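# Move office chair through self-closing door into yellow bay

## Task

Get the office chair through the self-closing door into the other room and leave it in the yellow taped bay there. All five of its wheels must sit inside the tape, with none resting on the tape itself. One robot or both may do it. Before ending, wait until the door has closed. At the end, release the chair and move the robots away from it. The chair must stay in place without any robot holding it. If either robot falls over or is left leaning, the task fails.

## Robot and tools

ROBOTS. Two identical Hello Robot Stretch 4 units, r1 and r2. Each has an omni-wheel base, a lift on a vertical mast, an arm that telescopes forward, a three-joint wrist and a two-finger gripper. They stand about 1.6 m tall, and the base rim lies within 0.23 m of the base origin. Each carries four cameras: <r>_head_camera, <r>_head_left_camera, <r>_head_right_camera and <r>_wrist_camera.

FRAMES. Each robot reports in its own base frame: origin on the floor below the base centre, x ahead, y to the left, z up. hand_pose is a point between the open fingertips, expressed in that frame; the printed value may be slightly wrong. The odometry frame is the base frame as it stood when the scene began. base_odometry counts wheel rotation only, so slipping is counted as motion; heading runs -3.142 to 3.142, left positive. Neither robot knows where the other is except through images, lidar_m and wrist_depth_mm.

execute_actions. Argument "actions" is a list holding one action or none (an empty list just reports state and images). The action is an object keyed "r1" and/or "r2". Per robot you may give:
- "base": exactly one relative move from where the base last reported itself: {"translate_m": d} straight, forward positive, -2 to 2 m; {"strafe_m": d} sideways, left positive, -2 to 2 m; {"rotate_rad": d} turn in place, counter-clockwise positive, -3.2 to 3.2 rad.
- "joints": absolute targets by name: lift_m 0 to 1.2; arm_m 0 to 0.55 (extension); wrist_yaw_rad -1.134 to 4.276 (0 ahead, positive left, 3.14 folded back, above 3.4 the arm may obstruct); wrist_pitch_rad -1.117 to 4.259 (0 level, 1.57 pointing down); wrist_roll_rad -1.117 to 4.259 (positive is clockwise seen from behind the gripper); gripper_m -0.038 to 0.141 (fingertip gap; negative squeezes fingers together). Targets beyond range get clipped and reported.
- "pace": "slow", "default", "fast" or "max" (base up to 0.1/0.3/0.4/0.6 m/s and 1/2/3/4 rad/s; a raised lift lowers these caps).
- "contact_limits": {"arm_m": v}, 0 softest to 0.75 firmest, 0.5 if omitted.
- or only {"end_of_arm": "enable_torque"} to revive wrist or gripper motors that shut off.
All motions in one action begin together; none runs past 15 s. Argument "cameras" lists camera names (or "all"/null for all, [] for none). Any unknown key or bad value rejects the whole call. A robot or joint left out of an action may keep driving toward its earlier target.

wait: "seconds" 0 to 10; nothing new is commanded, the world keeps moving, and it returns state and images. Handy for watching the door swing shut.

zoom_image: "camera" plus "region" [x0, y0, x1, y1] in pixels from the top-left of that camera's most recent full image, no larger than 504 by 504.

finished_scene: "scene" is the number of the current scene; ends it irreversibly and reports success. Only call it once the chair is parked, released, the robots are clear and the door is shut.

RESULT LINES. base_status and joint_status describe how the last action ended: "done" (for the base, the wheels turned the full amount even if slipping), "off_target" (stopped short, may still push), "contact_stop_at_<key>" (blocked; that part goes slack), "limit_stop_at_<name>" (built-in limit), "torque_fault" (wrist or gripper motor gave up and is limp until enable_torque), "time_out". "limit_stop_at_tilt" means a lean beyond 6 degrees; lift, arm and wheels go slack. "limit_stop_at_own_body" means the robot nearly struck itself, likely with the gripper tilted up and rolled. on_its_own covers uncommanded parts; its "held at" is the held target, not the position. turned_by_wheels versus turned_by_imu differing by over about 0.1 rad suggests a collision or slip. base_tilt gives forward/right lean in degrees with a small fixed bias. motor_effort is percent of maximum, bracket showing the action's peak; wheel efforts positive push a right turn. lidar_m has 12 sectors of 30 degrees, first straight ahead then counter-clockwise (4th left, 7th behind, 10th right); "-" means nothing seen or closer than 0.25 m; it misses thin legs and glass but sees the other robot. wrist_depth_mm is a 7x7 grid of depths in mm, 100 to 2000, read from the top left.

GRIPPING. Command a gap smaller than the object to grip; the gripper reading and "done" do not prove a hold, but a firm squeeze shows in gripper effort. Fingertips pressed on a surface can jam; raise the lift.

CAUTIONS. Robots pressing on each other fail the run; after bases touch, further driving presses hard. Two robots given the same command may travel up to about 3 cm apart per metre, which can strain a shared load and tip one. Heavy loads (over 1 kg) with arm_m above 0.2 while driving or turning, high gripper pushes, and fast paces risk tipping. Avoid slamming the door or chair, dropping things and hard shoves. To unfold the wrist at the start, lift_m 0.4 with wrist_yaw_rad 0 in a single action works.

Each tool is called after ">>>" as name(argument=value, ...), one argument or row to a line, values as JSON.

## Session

>>> execute_actions(
  actions=[],
)

Scene clock: 0.00 s.
r1.base_odometry: x=+0.000 y=+0.000 heading=+0.000 (m, m, rad; r1's odometry frame)
r1.turned_by_wheels: +0.000 (rad since the last result)
r1.turned_by_imu: +0.000 (rad since the last result)
r1.base_tilt: forward=-0.1 right=+1.2 (deg)
r1.lidar_m: 1.14 0.80 0.75 0.77 1.05 2.06 2.14 2.87 1.59 1.82 2.74 3.55
r1.base_status: not commanded
r1.joint_positions: lift_m=+0.296 arm_m=+0.001 wrist_yaw_rad=+3.198 wrist_pitch_rad=-0.002 wrist_roll_rad=-0.001 gripper_m=+0.057
r1.joint_status: not commanded
r1.motor_effort: lift_m=+19 arm_m=-1 wrist_yaw_rad=+0 wrist_pitch_rad=-6 wrist_roll_rad=+0 gripper_m=-3 wheel_0=+0 wheel_1=+0 wheel_2=+0 (%)
r1.hand_pose: x=-0.1210 y=+0.0710 z=+0.4750 quat_wxyz=(-0.028, +0.001, +0.000, +1.000) (m; r1's base frame)
r1.wrist_depth_mm: - 139 138 - - 1921 1708 / - - 135 - - 1921 1661 / - - 134 - - 1863 1708 / - 109 134 - - 1921 1708 / 181 137 - - - 1863 1661 / 195 - 1808 - 211 1808 1661 / 191 1281 1182 1229 1138 1118 1205
r2.base_odometry: x=+0.000 y=+0.000 heading=+0.000 (m, m, rad; r2's odometry frame)
r2.turned_by_wheels: +0.000 (rad since the last result)
r2.turned_by_imu: +0.000 (rad since the last result)
r2.base_tilt: forward=-0.2 right=+0.1 (deg)
r2.lidar_m: 2.32 3.21 2.78 1.98 1.18 1.00 1.00 1.16 1.95 1.96 2.30 2.76
r2.base_status: not commanded
r2.joint_positions: lift_m=+0.143 arm_m=+0.000 wrist_yaw_rad=+3.210 wrist_pitch_rad=-0.005 wrist_roll_rad=+0.008 gripper_m=+0.057
r2.joint_status: not commanded
r2.motor_effort: lift_m=+18 arm_m=+0 wrist_yaw_rad=+0 wrist_pitch_rad=-4 wrist_roll_rad=+1 gripper_m=-4 wheel_0=+0 wheel_1=+0 wheel_2=+0 (%)
r2.hand_pose: x=-0.1231 y=+0.0675 z=+0.3229 quat_wxyz=(-0.034, +0.002, +0.004, +0.999) (m; r2's base frame)
r2.wrist_depth_mm: - - 133 1118 1025 976 904 / - - 134 1098 1042 976 917 / - 111 135 1118 1060 991 917 / 140 138 211 1160 1060 991 931 / 206 1430 1255 1160 1042 1008 931 / 206 1025 891 960 904 960 917 / 205 492 759 - 778 683 732
pictures: r1_head_camera, r1_head_left_camera, r1_head_right_camera, r1_wrist_camera, r2_head_camera, r2_head_left_camera, r2_head_right_camera, r2_wrist_camera
Images, in order (width x height): r1_head_camera 420x560, r1_head_left_camera 420x672, r1_head_right_camera 420x672, r1_wrist_camera 616x392, r2_head_camera 420x560, r2_head_left_camera 420x672, r2_head_right_camera 420x672, r2_wrist_camera 616x392.

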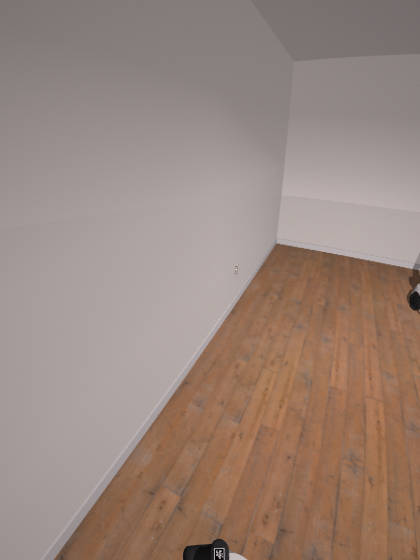

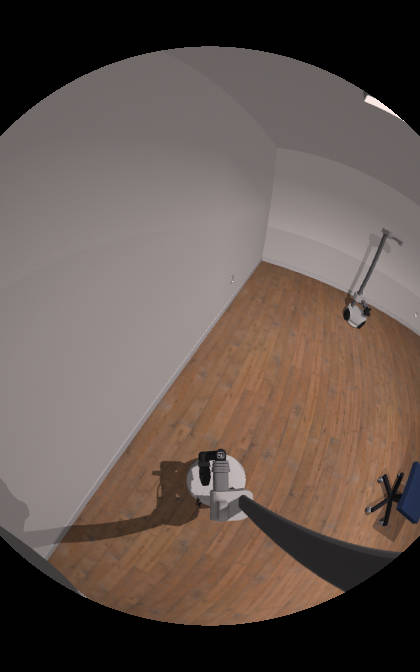

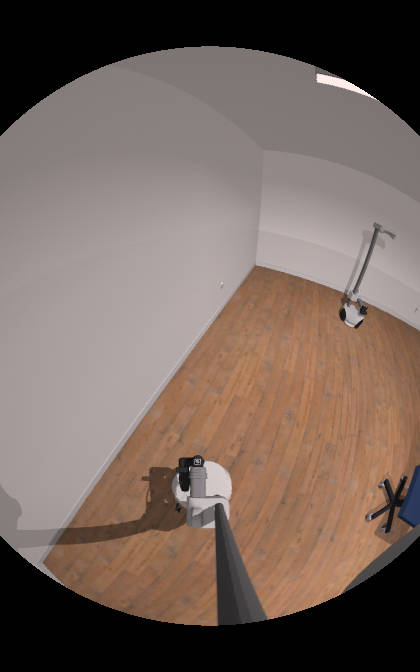

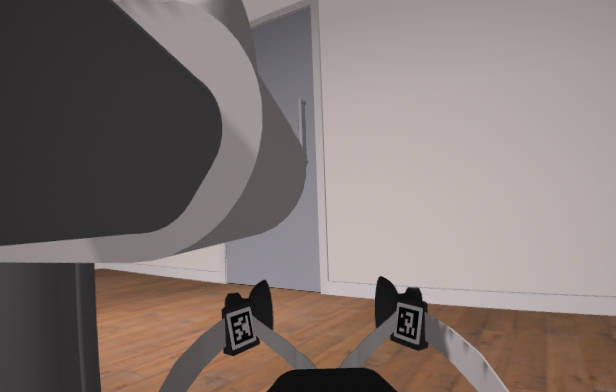

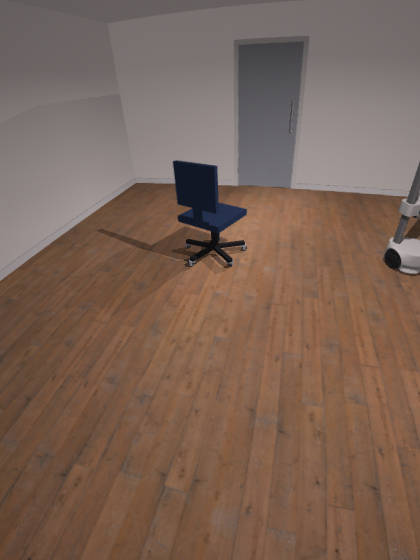

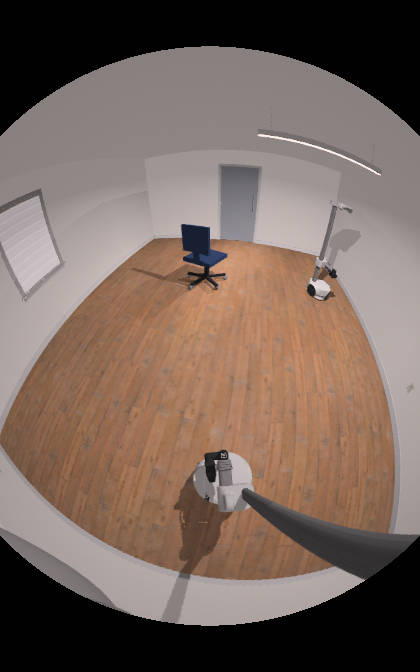

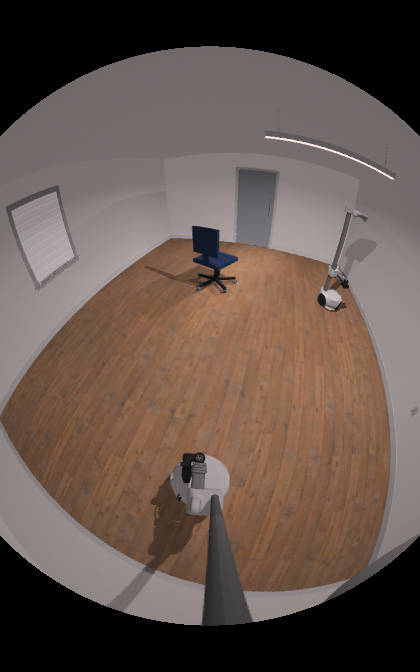

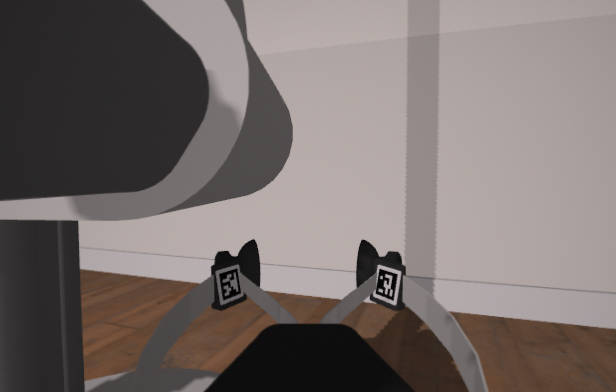

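>>> execute_actions(
  actions=[
    {"r1":{"base":{"rotate_rad":2.20},"joints":{"lift_m":0.19},"pace":"fast"},"r2":{"base":{"rotate_rad":-0.267},"joints":{"lift_m":0.4,"wrist_yaw_rad":0,"gripper_m":0.12},"pace":"max"}},
  ],
  cameras=[],
)

>>> execute_actions(
  actions=[
    {"r1":{"base":{"strafe_m":2.0},"joints":{"lift_m":0.66,"wrist_yaw_rad":0.09,"gripper_m":0.08},"pace":"max"},"r2":{"base":{"translate_m":1.25},"joints":{"lift_m":0.08,"arm_m":0.3},"pace":"fast"}},
  ],
  cameras=["r1_head_camera","r1_wrist_camera","r2_head_camera","r2_wrist_camera"],
)

Scene clock: 9.33 s.
r1.base_odometry: x=+0.000 y=+0.000 heading=+2.199 (m, m, rad; r1's odometry frame)
r1.turned_by_wheels: +2.199 (rad since the last result)
r1.turned_by_imu: +2.221 (rad since the last result)
r1.base_tilt: forward=-0.1 right=+1.2 (deg)
r1.lidar_m: 1.19 2.06 2.21 3.21 1.62 4.24 2.83 2.30 1.03 0.78 0.75 0.79
r1.base_status: done
r1.joint_positions: lift_m=+0.190 arm_m=+0.001 wrist_yaw_rad=+3.198 wrist_pitch_rad=-0.002 wrist_roll_rad=-0.001 gripper_m=+0.057
r1.joint_status: all done
r1.motor_effort: lift_m=+15(14) arm_m=+0(0) wrist_yaw_rad=+1(1) wrist_pitch_rad=-6(6) wrist_roll_rad=+0(0) gripper_m=-2(3) wheel_0=-3(10) wheel_1=-4(11) wheel_2=-5(13) (%)
r1.hand_pose: x=-0.1210 y=+0.0710 z=+0.3692 quat_wxyz=(-0.028, +0.001, +0.000, +1.000) (m; r1's base frame)
r1.wrist_depth_mm: - 139 138 - - - - / - - 135 - - - - / - - 134 - - - - / - 109 134 - - - - / 181 137 - - - - - / 194 1661 1464 1618 211 1499 1397 / 191 1042 931 976 917 904 960
r2.base_odometry: x=+0.000 y=+0.000 heading=-0.267 (m, m, rad; r2's odometry frame)
r2.turned_by_wheels: -0.267 (rad since the last result)
r2.turned_by_imu: -0.260 (rad since the last result)
r2.base_tilt: forward=-0.2 right=+0.1 (deg)
r2.lidar_m: 2.33 2.36 2.90 2.80 1.44 1.04 0.99 1.03 1.45 1.95 2.03 2.73
r2.base_status: done
r2.joint_positions: lift_m=+0.400 arm_m=+0.000 wrist_yaw_rad=+0.000 wrist_pitch_rad=-0.005 wrist_roll_rad=+0.008 gripper_m=+0.120
r2.joint_status: all done
r2.motor_effort: lift_m=+21(26) arm_m=+0(0) wrist_yaw_rad=+0(7) wrist_pitch_rad=-8(7) wrist_roll_rad=+1(2) gripper_m=-1(6) wheel_0=+0(8) wheel_1=-1(7) wheel_2=-1(11) (%)
r2.hand_pose: x=+0.4592 y=-0.0873 z=+0.5794 quat_wxyz=(+1.000, +0.004, -0.003, +0.000) (m; r2's base frame)
r2.wrist_depth_mm: - - - - - - - / - - - - - - - / - - - - - - - / - - - - - - - / - - - - - - - / 1661 1576 1464 1576 1464 1576 1708 / 1205 1182 1255 - 1281 1205 1229
pictures: none
No camera images: the call's "cameras" was empty. Leave "cameras" out to get every camera's image.

Scene clock: 14.00 s.
r1.base_odometry: x=-1.618 y=-1.176 heading=+2.199 (m, m, rad; r1's odometry frame)
r1.turned_by_wheels: +0.000 (rad since the last result)
r1.turned_by_imu: +0.001 (rad since the last result)
r1.base_tilt: forward=-0.2 right=+1.2 (deg)
r1.lidar_m: 1.23 1.20 1.32 1.89 2.17 2.32 0.75 0.77 1.86 2.61 2.57 1.62
r1.base_status: done
r1.joint_positions: lift_m=+0.660 arm_m=+0.001 wrist_yaw_rad=+0.090 wrist_pitch_rad=-0.002 wrist_roll_rad=-0.001 gripper_m=+0.080
r1.joint_status: all done
r1.motor_effort: lift_m=+22(28) arm_m=-1(1) wrist_yaw_rad=+0(9) wrist_pitch_rad=-5(6) wrist_roll_rad=-1(0) gripper_m=-1(1) wheel_0=+1(16) wheel_1=-2(17) wheel_2=+0(4) (%)
r1.hand_pose: x=+0.4672 y=-0.0611 z=+0.8386 quat_wxyz=(+0.999, +0.000, -0.001, +0.045) (m; r1's base frame)
r1.wrist_depth_mm: 891 946 1008 1098 1182 1308 1430 / 878 946 1008 1078 1160 1281 1430 / 878 931 1008 1078 1182 1281 1397 / 866 931 991 1078 1160 1255 1397 / 866 917 976 1060 1160 1255 1366 / 854 917 216 1060 215 1229 1336 / 842 904 960 585 1118 1205 1308
r2.base_odometry: x=+1.206 y=-0.330 heading=-0.267 (m, m, rad; r2's odometry frame)
r2.turned_by_wheels: +0.000 (rad since the last result)
r2.turned_by_imu: +0.000 (rad since the last result)
r2.base_tilt: forward=-0.2 right=+0.1 (deg)
r2.lidar_m: 2.20 1.12 2.90 2.75 2.93 2.34 2.25 2.35 2.03 1.96 2.02 2.82
r2.base_status: done
r2.joint_positions: lift_m=+0.080 arm_m=+0.298 wrist_yaw_rad=+0.000 wrist_pitch_rad=-0.005 wrist_roll_rad=+0.008 gripper_m=+0.120
r2.joint_status: all done
r2.motor_effort: lift_m=+14(20) arm_m=+9(6) wrist_yaw_rad=-1(2) wrist_pitch_rad=-5(6) wrist_roll_rad=+1(2) gripper_m=-2(1) wheel_0=+0(7) wheel_1=+0(6) wheel_2=+1(13) (%)
r2.hand_pose: x=+0.7578 y=-0.0874 z=+0.2600 quat_wxyz=(+1.000, +0.004, -0.002, +0.000) (m; r2's base frame)
r2.wrist_depth_mm: - - - - - - - / - - - - - - - / 991 - - - - - - / - - - - - - - / 1118 1464 1464 1464 1464 1464 1464 / 842 768 723 778 723 778 842 / 585 597 615 - 627 585 591
pictures: r1_head_camera, r1_wrist_camera, r2_head_camera, r2_wrist_camera
Images, in order (width x height): r1_head_camera 420x560, r1_wrist_camera 616x392, r2_head_camera 420x560, r2_wrist_camera 616x392.

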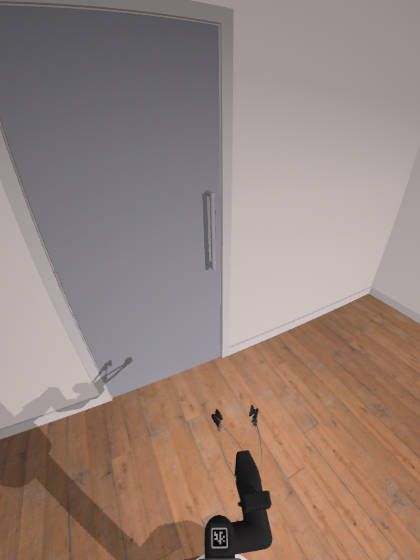

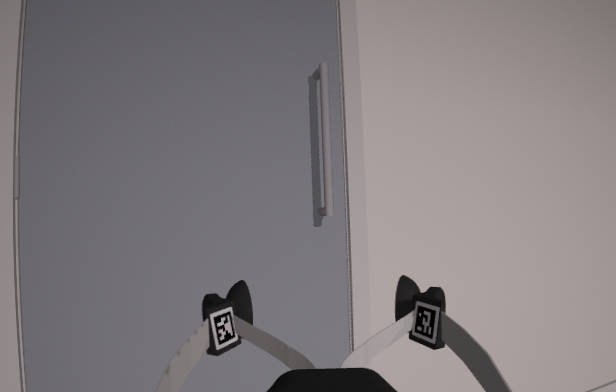

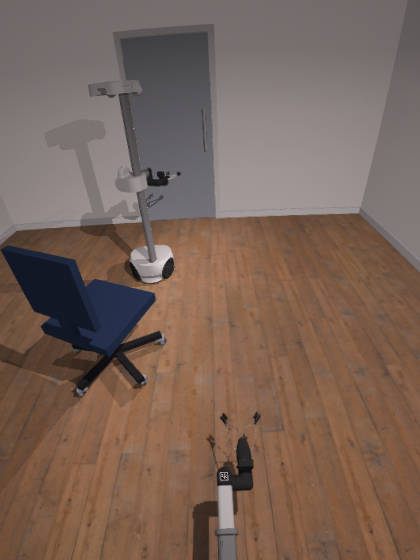

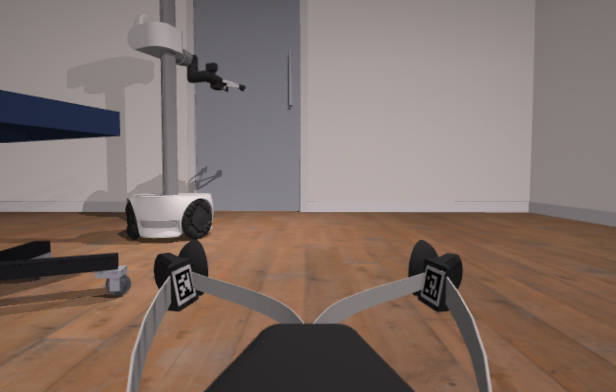

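>>> execute_actions(
  actions=[
    {"r1":{"base":{"strafe_m":0.055},"joints":{"lift_m":0.77,"arm_m":0.42},"pace":"fast"},"r2":{"base":{"strafe_m":0.72},"pace":"max"}},
  ],
  cameras=["r1_wrist_camera","r2_wrist_camera"],
)

Scene clock: 18.87 s.
r1.base_odometry: x=-1.663 y=-1.208 heading=+2.199 (m, m, rad; r1's odometry frame)
r1.turned_by_wheels: +0.000 (rad since the last result)
r1.turned_by_imu: -0.001 (rad since the last result)
r1.base_tilt: forward=-0.1 right=+1.2 (deg)
r1.lidar_m: 1.23 1.17 1.26 1.85 2.12 2.29 0.79 0.78 3.46 2.69 2.62 1.59
r1.base_status: done
r1.joint_positions: lift_m=+0.770 arm_m=+0.419 wrist_yaw_rad=+0.090 wrist_pitch_rad=-0.002 wrist_roll_rad=-0.001 gripper_m=+0.080
r1.joint_status: all done
r1.motor_effort: lift_m=+23(25) arm_m=+5(3) wrist_yaw_rad=+0(2) wrist_pitch_rad=-5(6) wrist_roll_rad=+0(0) gripper_m=-1(2) wheel_0=+1(14) wheel_1=+2(15) wheel_2=+0(0) (%)
r1.hand_pose: x=+0.8852 y=-0.0611 z=+0.9486 quat_wxyz=(+0.999, +0.000, -0.001, +0.045) (m; r1's base frame)
r1.wrist_depth_mm: 544 585 621 676 732 809 891 / 544 580 621 654 723 798 878 / 539 574 621 654 699 788 866 / 539 569 615 654 699 788 854 / 535 564 609 647 691 768 854 / 530 559 216 654 214 768 842 / 521 559 591 392 683 732 820
r2.base_odometry: x=+1.396 y=+0.365 heading=-0.267 (m, m, rad; r2's odometry frame)
r2.turned_by_wheels: +0.000 (rad since the last result)
r2.turned_by_imu: +0.002 (rad since the last result)
r2.base_tilt: forward=-0.2 right=+0.1 (deg)
r2.lidar_m: 1.00 2.94 2.15 2.03 2.15 2.32 2.22 2.35 2.79 2.66 2.81 3.72
r2.base_status: done
r2.joint_positions: lift_m=+0.080 arm_m=+0.298 wrist_yaw_rad=+0.000 wrist_pitch_rad=-0.005 wrist_roll_rad=+0.008 gripper_m=+0.120
r2.joint_status: not commanded
r2.motor_effort: lift_m=+16(16) arm_m=+9(9) wrist_yaw_rad=+0(1) wrist_pitch_rad=-7(6) wrist_roll_rad=+1(1) gripper_m=-2(2) wheel_0=+1(16) wheel_1=-1(14) wheel_2=-1(1) (%)
r2.hand_pose: x=+0.7578 y=-0.0874 z=+0.2598 quat_wxyz=(+1.000, +0.004, -0.003, +0.000) (m; r2's base frame)
r2.wrist_depth_mm: - - 559 - - - - / - - 549 500 - - - / - - - 768 - - - / - - - 1708 - - - / 1430 1464 1281 842 1464 1464 1430 / 842 768 585 676 564 768 842 / 591 525 609 - 597 597 591
pictures: r1_wrist_camera, r2_wrist_camera
Images, in order (width x height): r1_wrist_camera 616x392, r2_wrist_camera 616x392.

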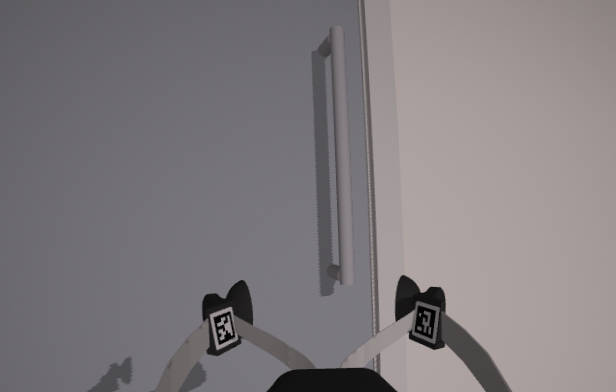

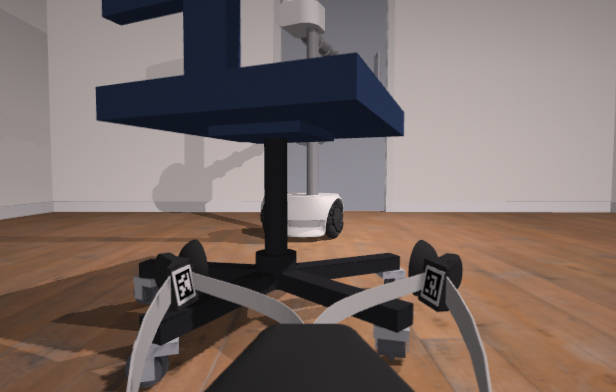

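>>> execute_actions(
  actions=[
    {"r1":{"base":{"translate_m":0.27},"pace":"fast"},"r2":{"base":{"strafe_m":0.068},"joints":{"arm_m":0.55}}},
  ],
  cameras=["r1_wrist_camera","r2_wrist_camera"],
)

Scene clock: 22.83 s.
r1.base_odometry: x=-1.821 y=-0.990 heading=+2.199 (m, m, rad; r1's odometry frame)
r1.turned_by_wheels: +0.000 (rad since the last result)
r1.turned_by_imu: -0.002 (rad since the last result)
r1.base_tilt: forward=-0.1 right=+1.2 (deg)
r1.lidar_m: 0.95 0.94 0.98 1.47 2.25 2.41 0.99 1.06 3.27 2.57 2.51 1.27
r1.base_status: done
r1.joint_positions: lift_m=+0.770 arm_m=+0.419 wrist_yaw_rad=+0.090 wrist_pitch_rad=-0.002 wrist_roll_rad=-0.001 gripper_m=+0.080
r1.joint_status: not commanded
r1.motor_effort: lift_m=+23(23) arm_m=+5(6) wrist_yaw_rad=+0(1) wrist_pitch_rad=-5(5) wrist_roll_rad=+0(0) gripper_m=-2(1) wheel_0=+3(4) wheel_1=+3(9) wheel_2=-3(15) (%)
r1.hand_pose: x=+0.8852 y=-0.0611 z=+0.9486 quat_wxyz=(+0.999, +0.000, -0.001, +0.045) (m; r1's base frame)
r1.wrist_depth_mm: 334 357 384 407 439 496 539 / 332 355 384 402 439 492 535 / 332 353 379 399 430 484 525 / 330 351 377 397 430 480 525 / 327 349 373 394 427 477 517 / 325 345 216 392 214 473 512 / 324 340 362 247 415 455 508
r2.base_odometry: x=+1.414 y=+0.430 heading=-0.267 (m, m, rad; r2's odometry frame)
r2.turned_by_wheels: +0.000 (rad since the last result)
r2.turned_by_imu: +0.001 (rad since the last result)
r2.base_tilt: forward=-0.2 right=+0.2 (deg)
r2.lidar_m: 1.01 2.81 2.08 1.96 2.10 2.34 2.24 2.33 2.85 2.74 2.88 3.75
r2.base_status: done
r2.joint_positions: lift_m=+0.080 arm_m=+0.548 wrist_yaw_rad=+0.000 wrist_pitch_rad=-0.005 wrist_roll_rad=+0.008 gripper_m=+0.120
r2.joint_status: all done
r2.motor_effort: lift_m=+16(16) arm_m=+9(9) wrist_yaw_rad=+0(3) wrist_pitch_rad=-4(6) wrist_roll_rad=+1(1) gripper_m=-3(2) wheel_0=+1(7) wheel_1=-1(8) wheel_2=-1(5) (%)
r2.hand_pose: x=+1.0075 y=-0.0874 z=+0.2598 quat_wxyz=(+1.000, +0.004, -0.003, +0.000) (m; r2's base frame)
r2.wrist_depth_mm: - 338 303 276 255 240 - / - 389 392 392 392 445 - / - - - 521 - - - / - - - 1618 - - - / 1464 1464 1430 1138 1464 1464 1464 / 831 585 549 508 569 768 842 / 585 591 574 - 413 389 585
pictures: r1_wrist_camera, r2_wrist_camera
Images, in order (width x height): r1_wrist_camera 616x392, r2_wrist_camera 616x392.

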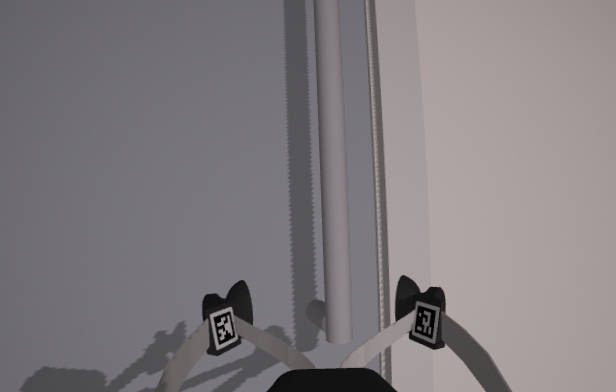

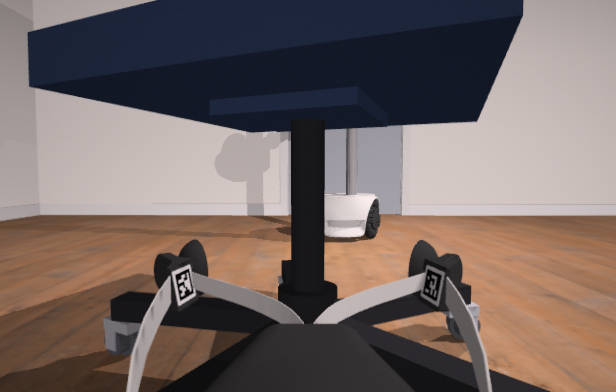

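>>> execute_actions(
  actions=[
    {"r1":{"joints":{"arm_m":0.53,"lift_m":0.80,"gripper_m":0.06},"contact_limits":{"arm_m":0.2}},"r2":{"base":{"translate_m":0.325},"pace":"fast"}},
  ],
  cameras=["r1_wrist_camera","r2_wrist_camera"],
)

Scene clock: 28.47 s.
r1.base_odometry: x=-1.821 y=-0.990 heading=+2.199 (m, m, rad; r1's odometry frame)
r1.turned_by_wheels: +0.000 (rad since the last result)
r1.turned_by_imu: -0.002 (rad since the last result)
r1.base_tilt: forward=-0.1 right=+1.3 (deg)
r1.lidar_m: 0.97 0.93 0.98 1.47 2.25 2.40 0.96 1.04 3.34 2.56 2.50 1.24
r1.base_status: not commanded
r1.joint_positions: lift_m=+0.800 arm_m=+0.529 wrist_yaw_rad=+0.090 wrist_pitch_rad=-0.002 wrist_roll_rad=-0.001 gripper_m=+0.060
r1.joint_status: all done
r1.motor_effort: lift_m=+23(27) arm_m=+5(7) wrist_yaw_rad=+0(0) wrist_pitch_rad=-5(5) wrist_roll_rad=+0(0) gripper_m=-3(3) wheel_0=+3(3) wheel_1=+3(3) wheel_2=-3(3) (%)
r1.contact_limits: arm_m 0.2
r1.hand_pose: x=+0.9952 y=-0.0611 z=+0.9786 quat_wxyz=(+0.999, +0.000, -0.001, +0.045) (m; r1's base frame)
r1.wrist_depth_mm: 250 266 287 298 324 368 404 / 248 265 285 297 325 368 399 / 247 263 283 296 320 362 392 / 246 262 281 293 319 357 389 / 244 258 278 236 315 355 384 / 242 258 267 287 212 353 382 / 240 255 268 224 310 342 377
r2.base_odometry: x=+1.727 y=+0.344 heading=-0.267 (m, m, rad; r2's odometry frame)
r2.turned_by_wheels: +0.000 (rad since the last result)
r2.turned_by_imu: +0.001 (rad since the last result)
r2.base_tilt: forward=-0.2 right=+0.1 (deg)
r2.lidar_m: 0.70 2.83 2.05 1.95 2.06 2.70 2.56 2.68 2.86 2.72 2.87 0.69
r2.base_status: done
r2.joint_positions: lift_m=+0.080 arm_m=+0.548 wrist_yaw_rad=+0.000 wrist_pitch_rad=-0.005 wrist_roll_rad=+0.008 gripper_m=+0.120
r2.joint_status: not commanded
r2.motor_effort: lift_m=+16(16) arm_m=+9(10) wrist_yaw_rad=-1(2) wrist_pitch_rad=-6(4) wrist_roll_rad=+1(0) gripper_m=-2(1) wheel_0=-1(7) wheel_1=+0(7) wheel_2=+1(12) (%)
r2.hand_pose: x=+1.0075 y=-0.0874 z=+0.2598 quat_wxyz=(+1.000, +0.004, -0.003, +0.000) (m; r2's base frame)
r2.wrist_depth_mm: 240 193 193 186 193 208 240 / - - 394 190 392 392 - / - - - 192 - - - / - - - 193 - - - / 1430 1430 1464 195 1308 1464 1464 / 831 768 723 194 723 778 842 / 591 591 615 - 634 591 585
pictures: r1_wrist_camera, r2_wrist_camera
Images, in order (width x height): r1_wrist_camera 616x392, r2_wrist_camera 616x392.

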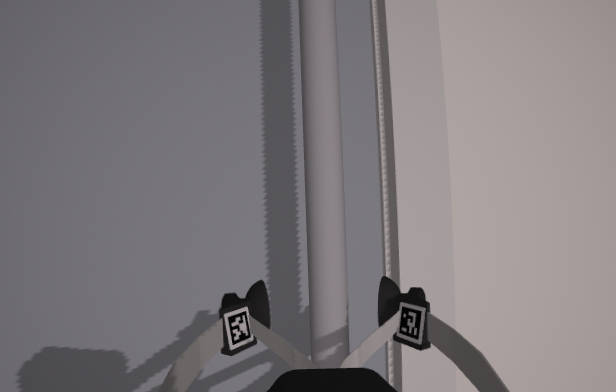

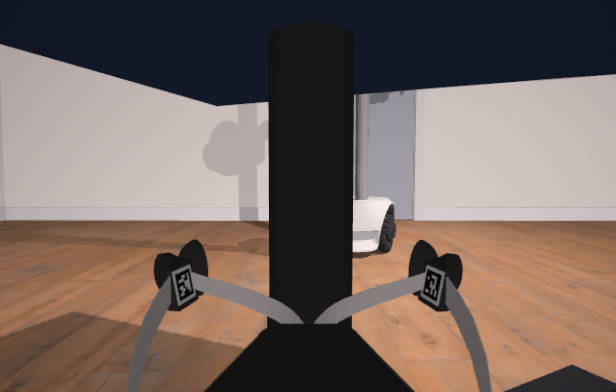

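>>> execute_actions(
  actions=[
    {"r1":{"joints":{"arm_m":0.55,"gripper_m":0.042},"contact_limits":{"arm_m":0.2},"pace":"slow"},"r2":{"joints":{"gripper_m":0.01}}},
  ],
  cameras=["r1_wrist_camera"],
)

>>> execute_actions(
  actions=[
    {"r1":{"joints":{"gripper_m":-0.025}},"r2":{"joints":{"arm_m":0.3}}},
  ],
  cameras=["r1_wrist_camera","r2_wrist_camera"],
)

Scene clock: 32.20 s.
r1.base_odometry: x=-1.821 y=-0.990 heading=+2.199 (m, m, rad; r1's odometry frame)
r1.turned_by_wheels: +0.000 (rad since the last result)
r1.turned_by_imu: -0.001 (rad since the last result)
r1.base_tilt: forward=-0.1 right=+1.2 (deg)
r1.lidar_m: 0.97 0.93 1.00 1.48 2.25 2.42 1.03 1.02 3.31 2.58 2.49 1.24
r1.base_status: not commanded
r1.joint_positions: lift_m=+0.800 arm_m=+0.549 wrist_yaw_rad=+0.090 wrist_pitch_rad=-0.002 wrist_roll_rad=-0.001 gripper_m=+0.042
r1.joint_status: all done
r1.motor_effort: lift_m=+23(23) arm_m=+5(5) wrist_yaw_rad=+0(1) wrist_pitch_rad=-5(6) wrist_roll_rad=+0(0) gripper_m=-3(2) wheel_0=+3(3) wheel_1=+3(3) wheel_2=-3(3) (%)
r1.contact_limits: arm_m 0.2
r1.hand_pose: x=+1.0151 y=-0.0611 z=+0.9786 quat_wxyz=(+0.999, +0.000, -0.001, +0.045) (m; r1's base frame)
r1.wrist_depth_mm: 235 250 268 252 306 345 377 / 233 248 266 278 303 342 375 / 232 247 265 277 301 340 370 / 230 244 263 274 298 334 364 / 229 243 260 271 297 332 359 / 227 242 255 211 208 330 357 / 225 239 219 205 289 327 353
r2.base_odometry: x=+1.727 y=+0.344 heading=-0.268 (m, m, rad; r2's odometry frame)
r2.turned_by_wheels: +0.000 (rad since the last result)
r2.turned_by_imu: +0.001 (rad since the last result)
r2.base_tilt: forward=-0.2 right=+0.1 (deg)
r2.lidar_m: 0.69 2.82 2.07 1.94 2.06 2.68 2.56 2.66 2.86 2.75 2.85 0.69
r2.base_status: not commanded
r2.joint_positions: lift_m=+0.080 arm_m=+0.549 wrist_yaw_rad=+0.002 wrist_pitch_rad=-0.005 wrist_roll_rad=+0.008 gripper_m=+0.011
r2.joint_status: all done
r2.motor_effort: lift_m=+16(16) arm_m=+5(9) wrist_yaw_rad=-4(9) wrist_pitch_rad=-5(7) wrist_roll_rad=+1(0) gripper_m=-25(24) wheel_0=-2(2) wheel_1=-1(1) wheel_2=+1(1) (%)
r2.hand_pose: x=+1.0084 y=-0.0869 z=+0.2598 quat_wxyz=(+1.000, +0.004, -0.002, +0.001) (m; r2's base frame)
r2.wrist_depth_mm: 240 192 193 175 193 208 239 / - - 394 177 394 - - / - - - 179 - - - / - - - 181 - - - / 1430 1464 1464 183 1366 1464 1464 / 820 842 190 183 190 842 831 / 585 559 609 - 627 559 591
pictures: r1_wrist_camera
Images, in order (width x height): r1_wrist_camera 616x392.

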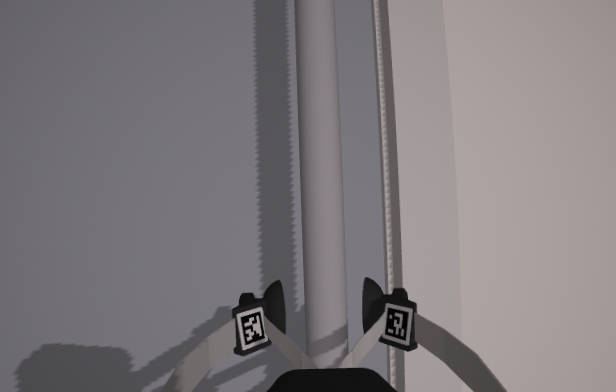

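Scene clock: 34.07 s.
r1.base_odometry: x=-1.821 y=-0.990 heading=+2.199 (m, m, rad; r1's odometry frame)
r1.turned_by_wheels: +0.000 (rad since the last result)
r1.turned_by_imu: -0.001 (rad since the last result)
r1.base_tilt: forward=-0.1 right=+1.2 (deg)
r1.lidar_m: 0.95 0.93 0.99 1.48 2.25 2.42 1.30 1.28 3.27 2.56 2.46 1.26
r1.base_status: not commanded
r1.joint_positions: lift_m=+0.800 arm_m=+0.550 wrist_yaw_rad=+0.089 wrist_pitch_rad=-0.002 wrist_roll_rad=-0.001 gripper_m=-0.024
r1.joint_status: all done
r1.motor_effort: lift_m=+23(23) arm_m=+2(6) wrist_yaw_rad=+5(8) wrist_pitch_rad=-5(6) wrist_roll_rad=+0(0) gripper_m=-20(20) wheel_0=+2(3) wheel_1=+3(3) wheel_2=-3(3) (%)
r1.hand_pose: x=+1.0157 y=-0.0615 z=+0.9786 quat_wxyz=(+0.999, +0.000, -0.001, +0.044) (m; r1's base frame)
r1.wrist_depth_mm: 227 241 259 271 303 347 379 / 226 240 257 268 301 343 375 / 224 238 257 267 297 340 370 / 223 237 254 208 293 336 366 / 222 236 252 203 293 332 362 / 220 233 247 200 196 330 359 / 218 229 174 196 278 149 353
r2.base_odometry: x=+1.727 y=+0.344 heading=-0.268 (m, m, rad; r2's odometry frame)
r2.turned_by_wheels: +0.000 (rad since the last result)
r2.turned_by_imu: +0.000 (rad since the last result)
r2.base_tilt: forward=-0.3 right=+0.1 (deg)
r2.lidar_m: 0.45 0.58 2.08 1.96 2.07 2.67 2.56 2.67 2.84 2.74 2.84 0.44
r2.base_status: not commanded
r2.joint_positions: lift_m=+0.080 arm_m=+0.302 wrist_yaw_rad=-0.004 wrist_pitch_rad=-0.004 wrist_roll_rad=+0.008 gripper_m=+0.011
r2.joint_status: all done
r2.motor_effort: lift_m=+16(16) arm_m=-10(18) wrist_yaw_rad=+13(19) wrist_pitch_rad=-9(10) wrist_roll_rad=+1(2) gripper_m=-23(31) wheel_0=-2(3) wheel_1=-1(1) wheel_2=-2(6) (%)
r2.hand_pose: x=+0.7608 y=-0.0886 z=+0.2596 quat_wxyz=(+1.000, +0.004, -0.002, -0.002) (m; r2's base frame)
r2.wrist_depth_mm: 241 193 193 175 193 208 239 / - - 392 177 394 - - / - - - 179 - - - / - - - 181 - - - / 1430 1430 1464 182 1430 1464 1464 / 831 842 204 183 190 842 842 / 591 554 609 - 634 559 591
pictures: r1_wrist_camera, r2_wrist_camera
Images, in order (width x height): r1_wrist_camera 616x392, r2_wrist_camera 616x392.

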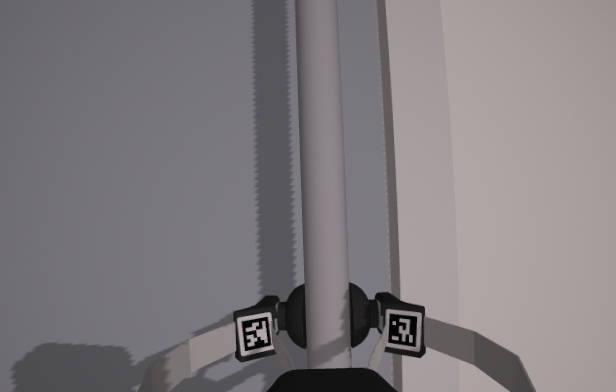

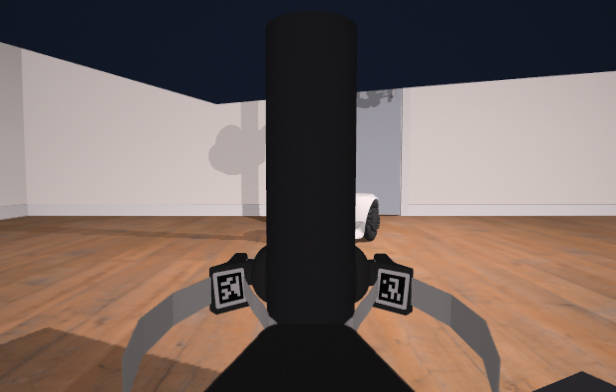

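>>> execute_actions(
  actions=[
    {"r1":{"base":{"translate_m":-0.5},"joints":{"wrist_yaw_rad":0.01}},"r2":{"base":{"strafe_m":-0.27},"pace":"slow"}},
  ],
  cameras=["r1_wrist_camera","r2_head_camera"],
)

Scene clock: 41.07 s.
r1.base_odometry: x=-1.528 y=-1.394 heading=+2.200 (m, m, rad; r1's odometry frame)
r1.turned_by_wheels: +0.001 (rad since the last result)
r1.turned_by_imu: -0.018 (rad since the last result)
r1.base_tilt: forward=-0.1 right=+1.3 (deg)
r1.lidar_m: 0.98 1.20 1.47 2.06 2.02 2.16 3.14 0.82 0.91 2.79 2.73 1.88
r1.base_status: done
r1.joint_positions: lift_m=+0.800 arm_m=+0.550 wrist_yaw_rad=+0.018 wrist_pitch_rad=-0.002 wrist_roll_rad=-0.001 gripper_m=-0.024
r1.joint_status: all done
r1.on_its_own: wrist_yaw_rad is at rest, and its effort (-22) is outside its rest range (-13 to +13)
r1.motor_effort: lift_m=+22(23) arm_m=+0(2) wrist_yaw_rad=-22(40) wrist_pitch_rad=-6(7) wrist_roll_rad=+0(0) gripper_m=-19(25) wheel_0=+4(24) wheel_1=-1(18) wheel_2=+10(23) (%)
r1.hand_pose: x=+1.0110 y=-0.0823 z=+0.9785 quat_wxyz=(+1.000, +0.000, -0.001, +0.009) (m; r1's base frame)
r1.wrist_depth_mm: 353 327 304 245 268 1025 1160 / 349 325 301 211 266 1008 1138 / 347 322 300 213 265 991 1118 / 343 320 298 273 264 976 1118 / 342 319 297 271 263 976 1098 / 340 317 294 202 196 960 1060 / 340 315 172 200 253 151 1060
r2.base_odometry: x=+1.656 y=+0.084 heading=-0.267 (m, m, rad; r2's odometry frame)
r2.turned_by_wheels: +0.001 (rad since the last result)
r2.turned_by_imu: +0.006 (rad since the last result)
r2.base_tilt: forward=-0.2 right=+0.2 (deg)
r2.lidar_m: 0.46 0.58 2.35 2.24 2.34 2.68 2.55 2.69 2.57 2.48 2.58 0.44
r2.base_status: done
r2.joint_positions: lift_m=+0.080 arm_m=+0.301 wrist_yaw_rad=+0.003 wrist_pitch_rad=-0.004 wrist_roll_rad=+0.008 gripper_m=+0.010
r2.joint_status: not commanded
r2.motor_effort: lift_m=+16(16) arm_m=-7(10) wrist_yaw_rad=-10(41) wrist_pitch_rad=-6(9) wrist_roll_rad=+1(1) gripper_m=-22(24) wheel_0=+7(17) wheel_1=+1(3) wheel_2=+2(8) (%)
r2.hand_pose: x=+0.7609 y=-0.0865 z=+0.2597 quat_wxyz=(+1.000, +0.004, -0.002, +0.002) (m; r2's base frame)
r2.wrist_depth_mm: 239 193 193 173 193 208 240 / - - 394 175 394 - - / - - - 177 - - - / - - 1205 179 - - - / 1430 1464 1118 180 1430 1464 1464 / 831 831 191 180 204 842 831 / 585 554 615 - 627 559 585
pictures: r1_wrist_camera, r2_head_camera
Images, in order (width x height): r1_wrist_camera 616x392, r2_head_camera 420x560.

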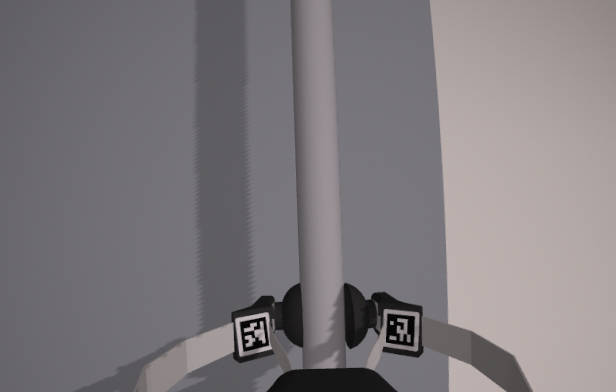

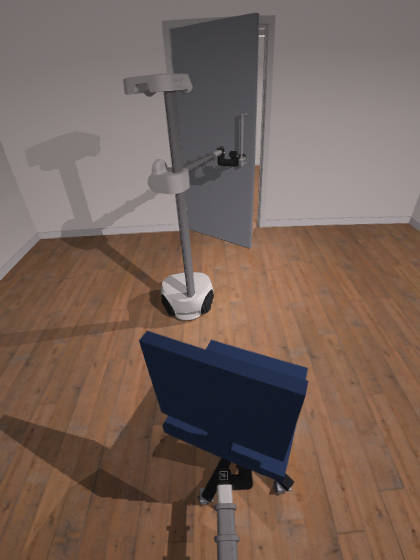

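>>> execute_actions(
  actions=[
    {"r1":{"base":{"strafe_m":0.035},"pace":"fast"}},
  ],
  cameras=[],
)

>>> execute_actions(
  actions=[
    {"r1":{"base":{"strafe_m":0.045},"joints":{"wrist_yaw_rad":-0.15},"pace":"max"}},
  ],
  cameras=["r1_wrist_camera"],
)

Scene clock: 46.37 s.
r1.base_odometry: x=-1.556 y=-1.415 heading=+2.198 (m, m, rad; r1's odometry frame)
r1.turned_by_wheels: -0.003 (rad since the last result)
r1.turned_by_imu: -0.005 (rad since the last result)
r1.base_tilt: forward=-0.1 right=+1.2 (deg)
r1.lidar_m: 0.99 1.19 1.45 2.04 1.99 2.14 3.07 0.86 0.87 2.84 2.75 1.85
r1.base_status: done
r1.joint_positions: lift_m=+0.800 arm_m=+0.550 wrist_yaw_rad=-0.008 wrist_pitch_rad=-0.002 wrist_roll_rad=-0.001 gripper_m=-0.024
r1.joint_status: not commanded
r1.on_its_own: wrist_yaw_rad is at rest, and its effort (+52) is outside its rest range (-13 to +13)
r1.motor_effort: lift_m=+22(22) arm_m=+0(1) wrist_yaw_rad=+52(53) wrist_pitch_rad=-7(7) wrist_roll_rad=+0(0) gripper_m=-19(20) wheel_0=-17(20) wheel_1=-10(12) wheel_2=-6(8) (%)
r1.hand_pose: x=+1.0088 y=-0.0897 z=+0.9785 quat_wxyz=(+1.000, +0.000, -0.001, -0.004) (m; r1's base frame)
r1.wrist_depth_mm: 342 322 303 285 272 1078 1229 / 340 319 300 285 270 1060 1229 / 338 319 298 283 266 1042 1205 / 334 315 297 282 266 1025 1182 / 334 314 296 281 265 1008 1160 / 329 312 293 199 195 991 1182 / 329 312 163 195 194 156 1118
r2.base_odometry: x=+1.656 y=+0.084 heading=-0.267 (m, m, rad; r2's odometry frame)
r2.turned_by_wheels: +0.000 (rad since the last result)
r2.turned_by_imu: +0.001 (rad since the last result)
r2.base_tilt: forward=-0.2 right=+0.2 (deg)
r2.lidar_m: 0.46 0.59 2.34 2.23 2.36 2.66 2.55 2.66 2.55 2.48 2.58 0.44
r2.base_status: not commanded
r2.joint_positions: lift_m=+0.080 arm_m=+0.301 wrist_yaw_rad=+0.003 wrist_pitch_rad=-0.004 wrist_roll_rad=+0.008 gripper_m=+0.010
r2.joint_status: not commanded
r2.motor_effort: lift_m=+16(16) arm_m=-7(7) wrist_yaw_rad=-9(9) wrist_pitch_rad=-8(8) wrist_roll_rad=+1(1) gripper_m=-22(22) wheel_0=+7(7) wheel_1=+1(1) wheel_2=+2(2) (%)
r2.hand_pose: x=+0.7609 y=-0.0865 z=+0.2597 quat_wxyz=(+1.000, +0.004, -0.002, +0.002) (m; r2's base frame)
r2.wrist_depth_mm: 241 193 194 173 193 209 240 / - - 394 175 392 - - / - - - 177 - - - / - - 1281 179 - - - / 1430 1281 1160 180 1430 1430 1430 / 842 842 191 181 204 842 842 / 585 559 609 - 627 554 585
pictures: none
No camera images: the call's "cameras" was empty. Leave "cameras" out to get every camera's image.

Scene clock: 47.30 s.
r1.base_odometry: x=-1.593 y=-1.441 heading=+2.196 (m, m, rad; r1's odometry frame)
r1.turned_by_wheels: -0.002 (rad since the last result)
r1.turned_by_imu: -0.004 (rad since the last result)
r1.base_tilt: forward=-0.1 right=+1.2 (deg)
r1.lidar_m: 1.00 1.18 1.45 2.00 1.95 2.07 3.00 0.89 0.90 2.86 2.80 1.81
r1.base_status: done
r1.joint_positions: lift_m=+0.800 arm_m=+0.550 wrist_yaw_rad=-0.163 wrist_pitch_rad=-0.002 wrist_roll_rad=-0.001 gripper_m=-0.024
r1.joint_status: all done
r1.on_its_own: wrist_yaw_rad is at rest, and its effort (+37) is outside its rest range (-13 to +13)
r1.motor_effort: lift_m=+22(22) arm_m=-2(2) wrist_yaw_rad=+37(48) wrist_pitch_rad=-6(6) wrist_roll_rad=+0(0) gripper_m=-23(24) wheel_0=-12(23) wheel_1=-6(14) wheel_2=-4(5) (%)
r1.hand_pose: x=+0.9918 y=-0.1330 z=+0.9785 quat_wxyz=(+0.997, -0.001, -0.001, -0.081) (m; r1's base frame)
r1.wrist_depth_mm: 301 296 289 215 277 1336 1756 / 300 293 287 282 276 1336 1708 / 297 293 285 279 273 1308 1661 / 296 289 283 278 272 1281 1661 / 293 287 282 276 270 1281 1618 / 291 286 279 200 197 1281 1576 / 290 285 173 199 203 153 1618
r2.base_odometry: x=+1.656 y=+0.084 heading=-0.267 (m, m, rad; r2's odometry frame)
r2.turned_by_wheels: +0.000 (rad since the last result)
r2.turned_by_imu: +0.000 (rad since the last result)
r2.base_tilt: forward=-0.2 right=+0.1 (deg)
r2.lidar_m: 0.45 0.59 2.36 2.21 2.34 2.69 2.55 2.69 2.58 2.48 2.60 0.44
r2.base_status: not commanded
r2.joint_positions: lift_m=+0.080 arm_m=+0.301 wrist_yaw_rad=+0.003 wrist_pitch_rad=-0.004 wrist_roll_rad=+0.008 gripper_m=+0.010
r2.joint_status: not commanded
r2.motor_effort: lift_m=+16(16) arm_m=-7(7) wrist_yaw_rad=-10(9) wrist_pitch_rad=-8(6) wrist_roll_rad=+2(1) gripper_m=-21(21) wheel_0=+7(7) wheel_1=+1(1) wheel_2=+2(2) (%)
r2.hand_pose: x=+0.7609 y=-0.0865 z=+0.2597 quat_wxyz=(+1.000, +0.004, -0.002, +0.002) (m; r2's base frame)
r2.wrist_depth_mm: 240 193 193 173 193 208 240 / - - 389 175 394 - - / - - - 177 - - - / - - - 179 - - - / 1430 1281 1182 180 1464 1464 1430 / 831 842 190 180 204 842 842 / 591 554 615 - 627 554 591
pictures: r1_wrist_camera
Images, in order (width x height): r1_wrist_camera 616x392.

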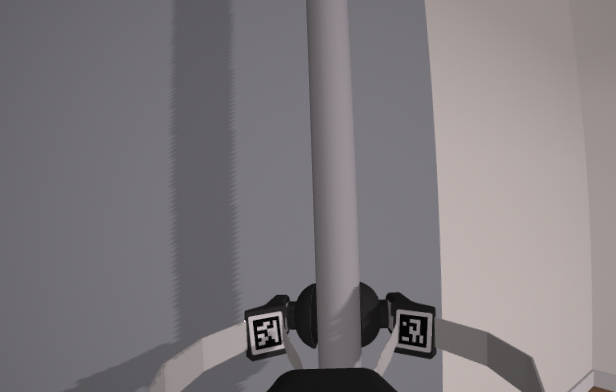

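>>> execute_actions(
  actions=[
    {"r1":{"joints":{"gripper_m":0.07,"wrist_yaw_rad":-0.21}}},
  ],
  cameras=[],
)

>>> execute_actions(
  actions=[
    {"r1":{"base":{"strafe_m":-0.085},"joints":{"wrist_yaw_rad":0.2,"arm_m":0.42},"pace":"fast"}},
  ],
  cameras=[],
)

>>> execute_actions(
  actions=[
    {"r1":{"base":{"translate_m":0.52},"pace":"fast"}},
  ],
  cameras=["r1_wrist_camera"],
)

Scene clock: 59.70 s.
r1.base_odometry: x=-1.593 y=-1.441 heading=+2.197 (m, m, rad; r1's odometry frame)
r1.turned_by_wheels: +0.001 (rad since the last result)
r1.turned_by_imu: -0.001 (rad since the last result)
r1.base_tilt: forward=-0.1 right=+1.2 (deg)
r1.lidar_m: 1.15 1.26 1.43 1.99 1.96 2.07 2.97 0.89 0.87 2.87 2.79 1.82
r1.base_status: not commanded
r1.joint_positions: lift_m=+0.800 arm_m=+0.550 wrist_yaw_rad=-0.210 wrist_pitch_rad=-0.002 wrist_roll_rad=-0.001 gripper_m=+0.070
r1.joint_status: all done
r1.motor_effort: lift_m=+22(22) arm_m=-2(2) wrist_yaw_rad=+2(32) wrist_pitch_rad=-6(6) wrist_roll_rad=+0(0) gripper_m=-2(21) wheel_0=-4(13) wheel_1=-5(5) wheel_2=-4(5) (%)
r1.hand_pose: x=+0.9851 y=-0.1457 z=+0.9785 quat_wxyz=(+0.994, -0.001, -0.001, -0.105) (m; r1's base frame)
r1.wrist_depth_mm: 397 404 421 430 1118 1464 1983 / 392 404 415 427 1098 1430 1863 / 392 399 415 424 1098 1397 1863 / 387 399 413 418 1060 1366 1808 / 384 397 410 418 1060 1366 1808 / 379 392 399 413 214 1336 1863 / 377 389 399 347 1008 1205 1756
r2.base_odometry: x=+1.656 y=+0.084 heading=-0.267 (m, m, rad; r2's odometry frame)
r2.turned_by_wheels: +0.000 (rad since the last result)
r2.turned_by_imu: +0.001 (rad since the last result)
r2.base_tilt: forward=-0.2 right=+0.1 (deg)
r2.lidar_m: 0.46 0.58 2.34 2.25 2.34 2.66 2.58 2.69 2.59 2.47 2.58 0.42
r2.base_status: not commanded
r2.joint_positions: lift_m=+0.080 arm_m=+0.301 wrist_yaw_rad=+0.003 wrist_pitch_rad=-0.004 wrist_roll_rad=+0.008 gripper_m=+0.010
r2.joint_status: not commanded
r2.motor_effort: lift_m=+16(16) arm_m=-7(7) wrist_yaw_rad=-9(10) wrist_pitch_rad=-8(8) wrist_roll_rad=+1(1) gripper_m=-21(21) wheel_0=+7(7) wheel_1=+1(1) wheel_2=+2(2) (%)
r2.hand_pose: x=+0.7609 y=-0.0865 z=+0.2597 quat_wxyz=(+1.000, +0.004, -0.002, +0.002) (m; r2's base frame)
r2.wrist_depth_mm: 240 193 193 173 193 208 241 / - - 394 176 392 - - / - - - 177 - - - / - - - 179 - - - / 1430 1281 1160 180 1430 1430 1430 / 831 831 190 181 204 831 842 / 591 559 609 - 627 559 585
pictures: none
No camera images: the call's "cameras" was empty. Leave "cameras" out to get every camera's image.

Scene clock: 60.90 s.
r1.base_odometry: x=-1.524 y=-1.391 heading=+2.197 (m, m, rad; r1's odometry frame)
r1.turned_by_wheels: +0.000 (rad since the last result)
r1.turned_by_imu: -0.001 (rad since the last result)
r1.base_tilt: forward=-0.2 right=+1.2 (deg)
r1.lidar_m: 1.42 1.36 1.50 2.09 2.02 2.16 3.12 0.84 0.86 2.79 2.70 1.90
r1.base_status: done
r1.joint_positions: lift_m=+0.800 arm_m=+0.421 wrist_yaw_rad=+0.200 wrist_pitch_rad=-0.002 wrist_roll_rad=-0.001 gripper_m=+0.070
r1.joint_status: all done
r1.motor_effort: lift_m=+22(22) arm_m=-5(6) wrist_yaw_rad=+0(0) wrist_pitch_rad=-6(7) wrist_roll_rad=+0(0) gripper_m=-2(3) wheel_0=-2(6) wheel_1=+0(13) wheel_2=+0(3) (%)
r1.hand_pose: x=+0.8919 y=-0.0284 z=+0.9785 quat_wxyz=(+0.995, +0.000, -0.001, +0.100) (m; r1's base frame)
r1.wrist_depth_mm: 741 768 820 866 904 976 1025 / 732 768 809 854 891 976 1025 / 732 759 809 842 904 946 1008 / 723 759 798 842 878 946 1008 / 723 750 788 831 866 946 991 / 715 741 768 831 213 931 976 / 715 741 768 809 866 917 976
r2.base_odometry: x=+1.656 y=+0.084 heading=-0.267 (m, m, rad; r2's odometry frame)
r2.turned_by_wheels: +0.000 (rad since the last result)
r2.turned_by_imu: +0.000 (rad since the last result)
r2.base_tilt: forward=-0.2 right=+0.1 (deg)
r2.lidar_m: 0.44 0.61 2.36 2.22 2.32 2.68 2.57 2.69 2.59 2.47 2.54 0.44
r2.base_status: not commanded
r2.joint_positions: lift_m=+0.080 arm_m=+0.301 wrist_yaw_rad=+0.003 wrist_pitch_rad=-0.004 wrist_roll_rad=+0.008 gripper_m=+0.010
r2.joint_status: not commanded
r2.motor_effort: lift_m=+16(16) arm_m=-7(7) wrist_yaw_rad=-11(10) wrist_pitch_rad=-8(7) wrist_roll_rad=+0(1) gripper_m=-21(22) wheel_0=+7(7) wheel_1=+1(1) wheel_2=+2(2) (%)
r2.hand_pose: x=+0.7609 y=-0.0865 z=+0.2597 quat_wxyz=(+1.000, +0.004, -0.002, +0.002) (m; r2's base frame)
r2.wrist_depth_mm: 240 193 193 173 193 208 240 / - - 394 175 394 - - / - - - 177 - - - / - - 1182 179 - - - / 1397 1397 1138 180 1464 1464 1430 / 831 831 191 180 205 842 842 / 585 554 609 - 627 559 585
pictures: none
No camera images: the call's "cameras" was empty. Leave "cameras" out to get every camera's image.

Scene clock: 63.63 s.
r1.base_odometry: x=-1.828 y=-0.970 heading=+2.197 (m, m, rad; r1's odometry frame)
r1.turned_by_wheels: +0.000 (rad since the last result)
r1.turned_by_imu: -0.002 (rad since the last result)
r1.base_tilt: forward=-0.1 right=+1.2 (deg)
r1.lidar_m: 0.94 0.91 0.95 1.41 2.26 2.43 3.52 1.27 3.36 2.56 2.50 1.28
r1.base_status: done
r1.joint_positions: lift_m=+0.800 arm_m=+0.421 wrist_yaw_rad=+0.200 wrist_pitch_rad=-0.002 wrist_roll_rad=-0.001 gripper_m=+0.070
r1.joint_status: not commanded
r1.motor_effort: lift_m=+22(22) arm_m=-5(5) wrist_yaw_rad=+0(0) wrist_pitch_rad=-6(7) wrist_roll_rad=+0(0) gripper_m=+0(2) wheel_0=+2(4) wheel_1=+4(9) wheel_2=-1(15) (%)
r1.hand_pose: x=+0.8919 y=-0.0284 z=+0.9785 quat_wxyz=(+0.995, +0.000, -0.001, +0.100) (m; r1's base frame)
r1.wrist_depth_mm: 327 342 362 375 399 433 455 / 324 340 359 373 397 427 455 / 324 338 357 370 392 424 449 / 322 336 355 370 389 418 442 / 319 332 353 368 384 418 442 / 315 332 340 366 214 415 436 / 315 329 340 303 379 387 433
r2.base_odometry: x=+1.656 y=+0.084 heading=-0.267 (m, m, rad; r2's odometry frame)
r2.turned_by_wheels: +0.000 (rad since the last result)
r2.turned_by_imu: +0.001 (rad since the last result)
r2.base_tilt: forward=-0.2 right=+0.1 (deg)
r2.lidar_m: 0.44 0.62 2.33 2.20 2.34 2.69 2.56 2.67 2.56 2.45 2.59 0.45
r2.base_status: not commanded
r2.joint_positions: lift_m=+0.080 arm_m=+0.301 wrist_yaw_rad=+0.003 wrist_pitch_rad=-0.004 wrist_roll_rad=+0.008 gripper_m=+0.010
r2.joint_status: not commanded
r2.motor_effort: lift_m=+16(16) arm_m=-7(7) wrist_yaw_rad=-11(8) wrist_pitch_rad=-9(7) wrist_roll_rad=+1(0) gripper_m=-21(20) wheel_0=+7(7) wheel_1=+1(1) wheel_2=+2(2) (%)
r2.hand_pose: x=+0.7609 y=-0.0865 z=+0.2597 quat_wxyz=(+1.000, +0.004, -0.002, +0.002) (m; r2's base frame)
r2.wrist_depth_mm: 240 193 193 173 193 208 240 / - - 394 175 394 - - / - - - 177 - - - / - - - 179 - - - / 1464 1430 1430 180 1464 1430 1464 / 842 842 191 180 204 842 842 / 591 559 615 - 634 554 585
pictures: r1_wrist_camera
Images, in order (width x height): r1_wrist_camera 616x392.

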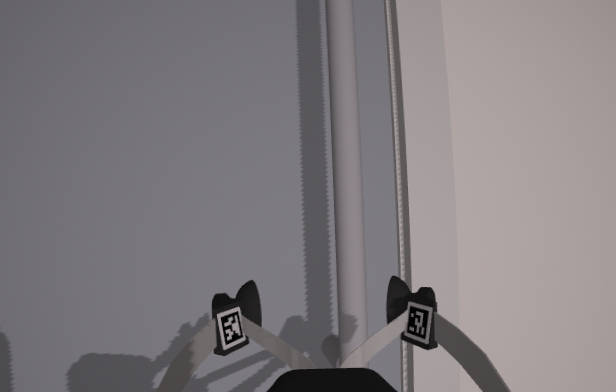

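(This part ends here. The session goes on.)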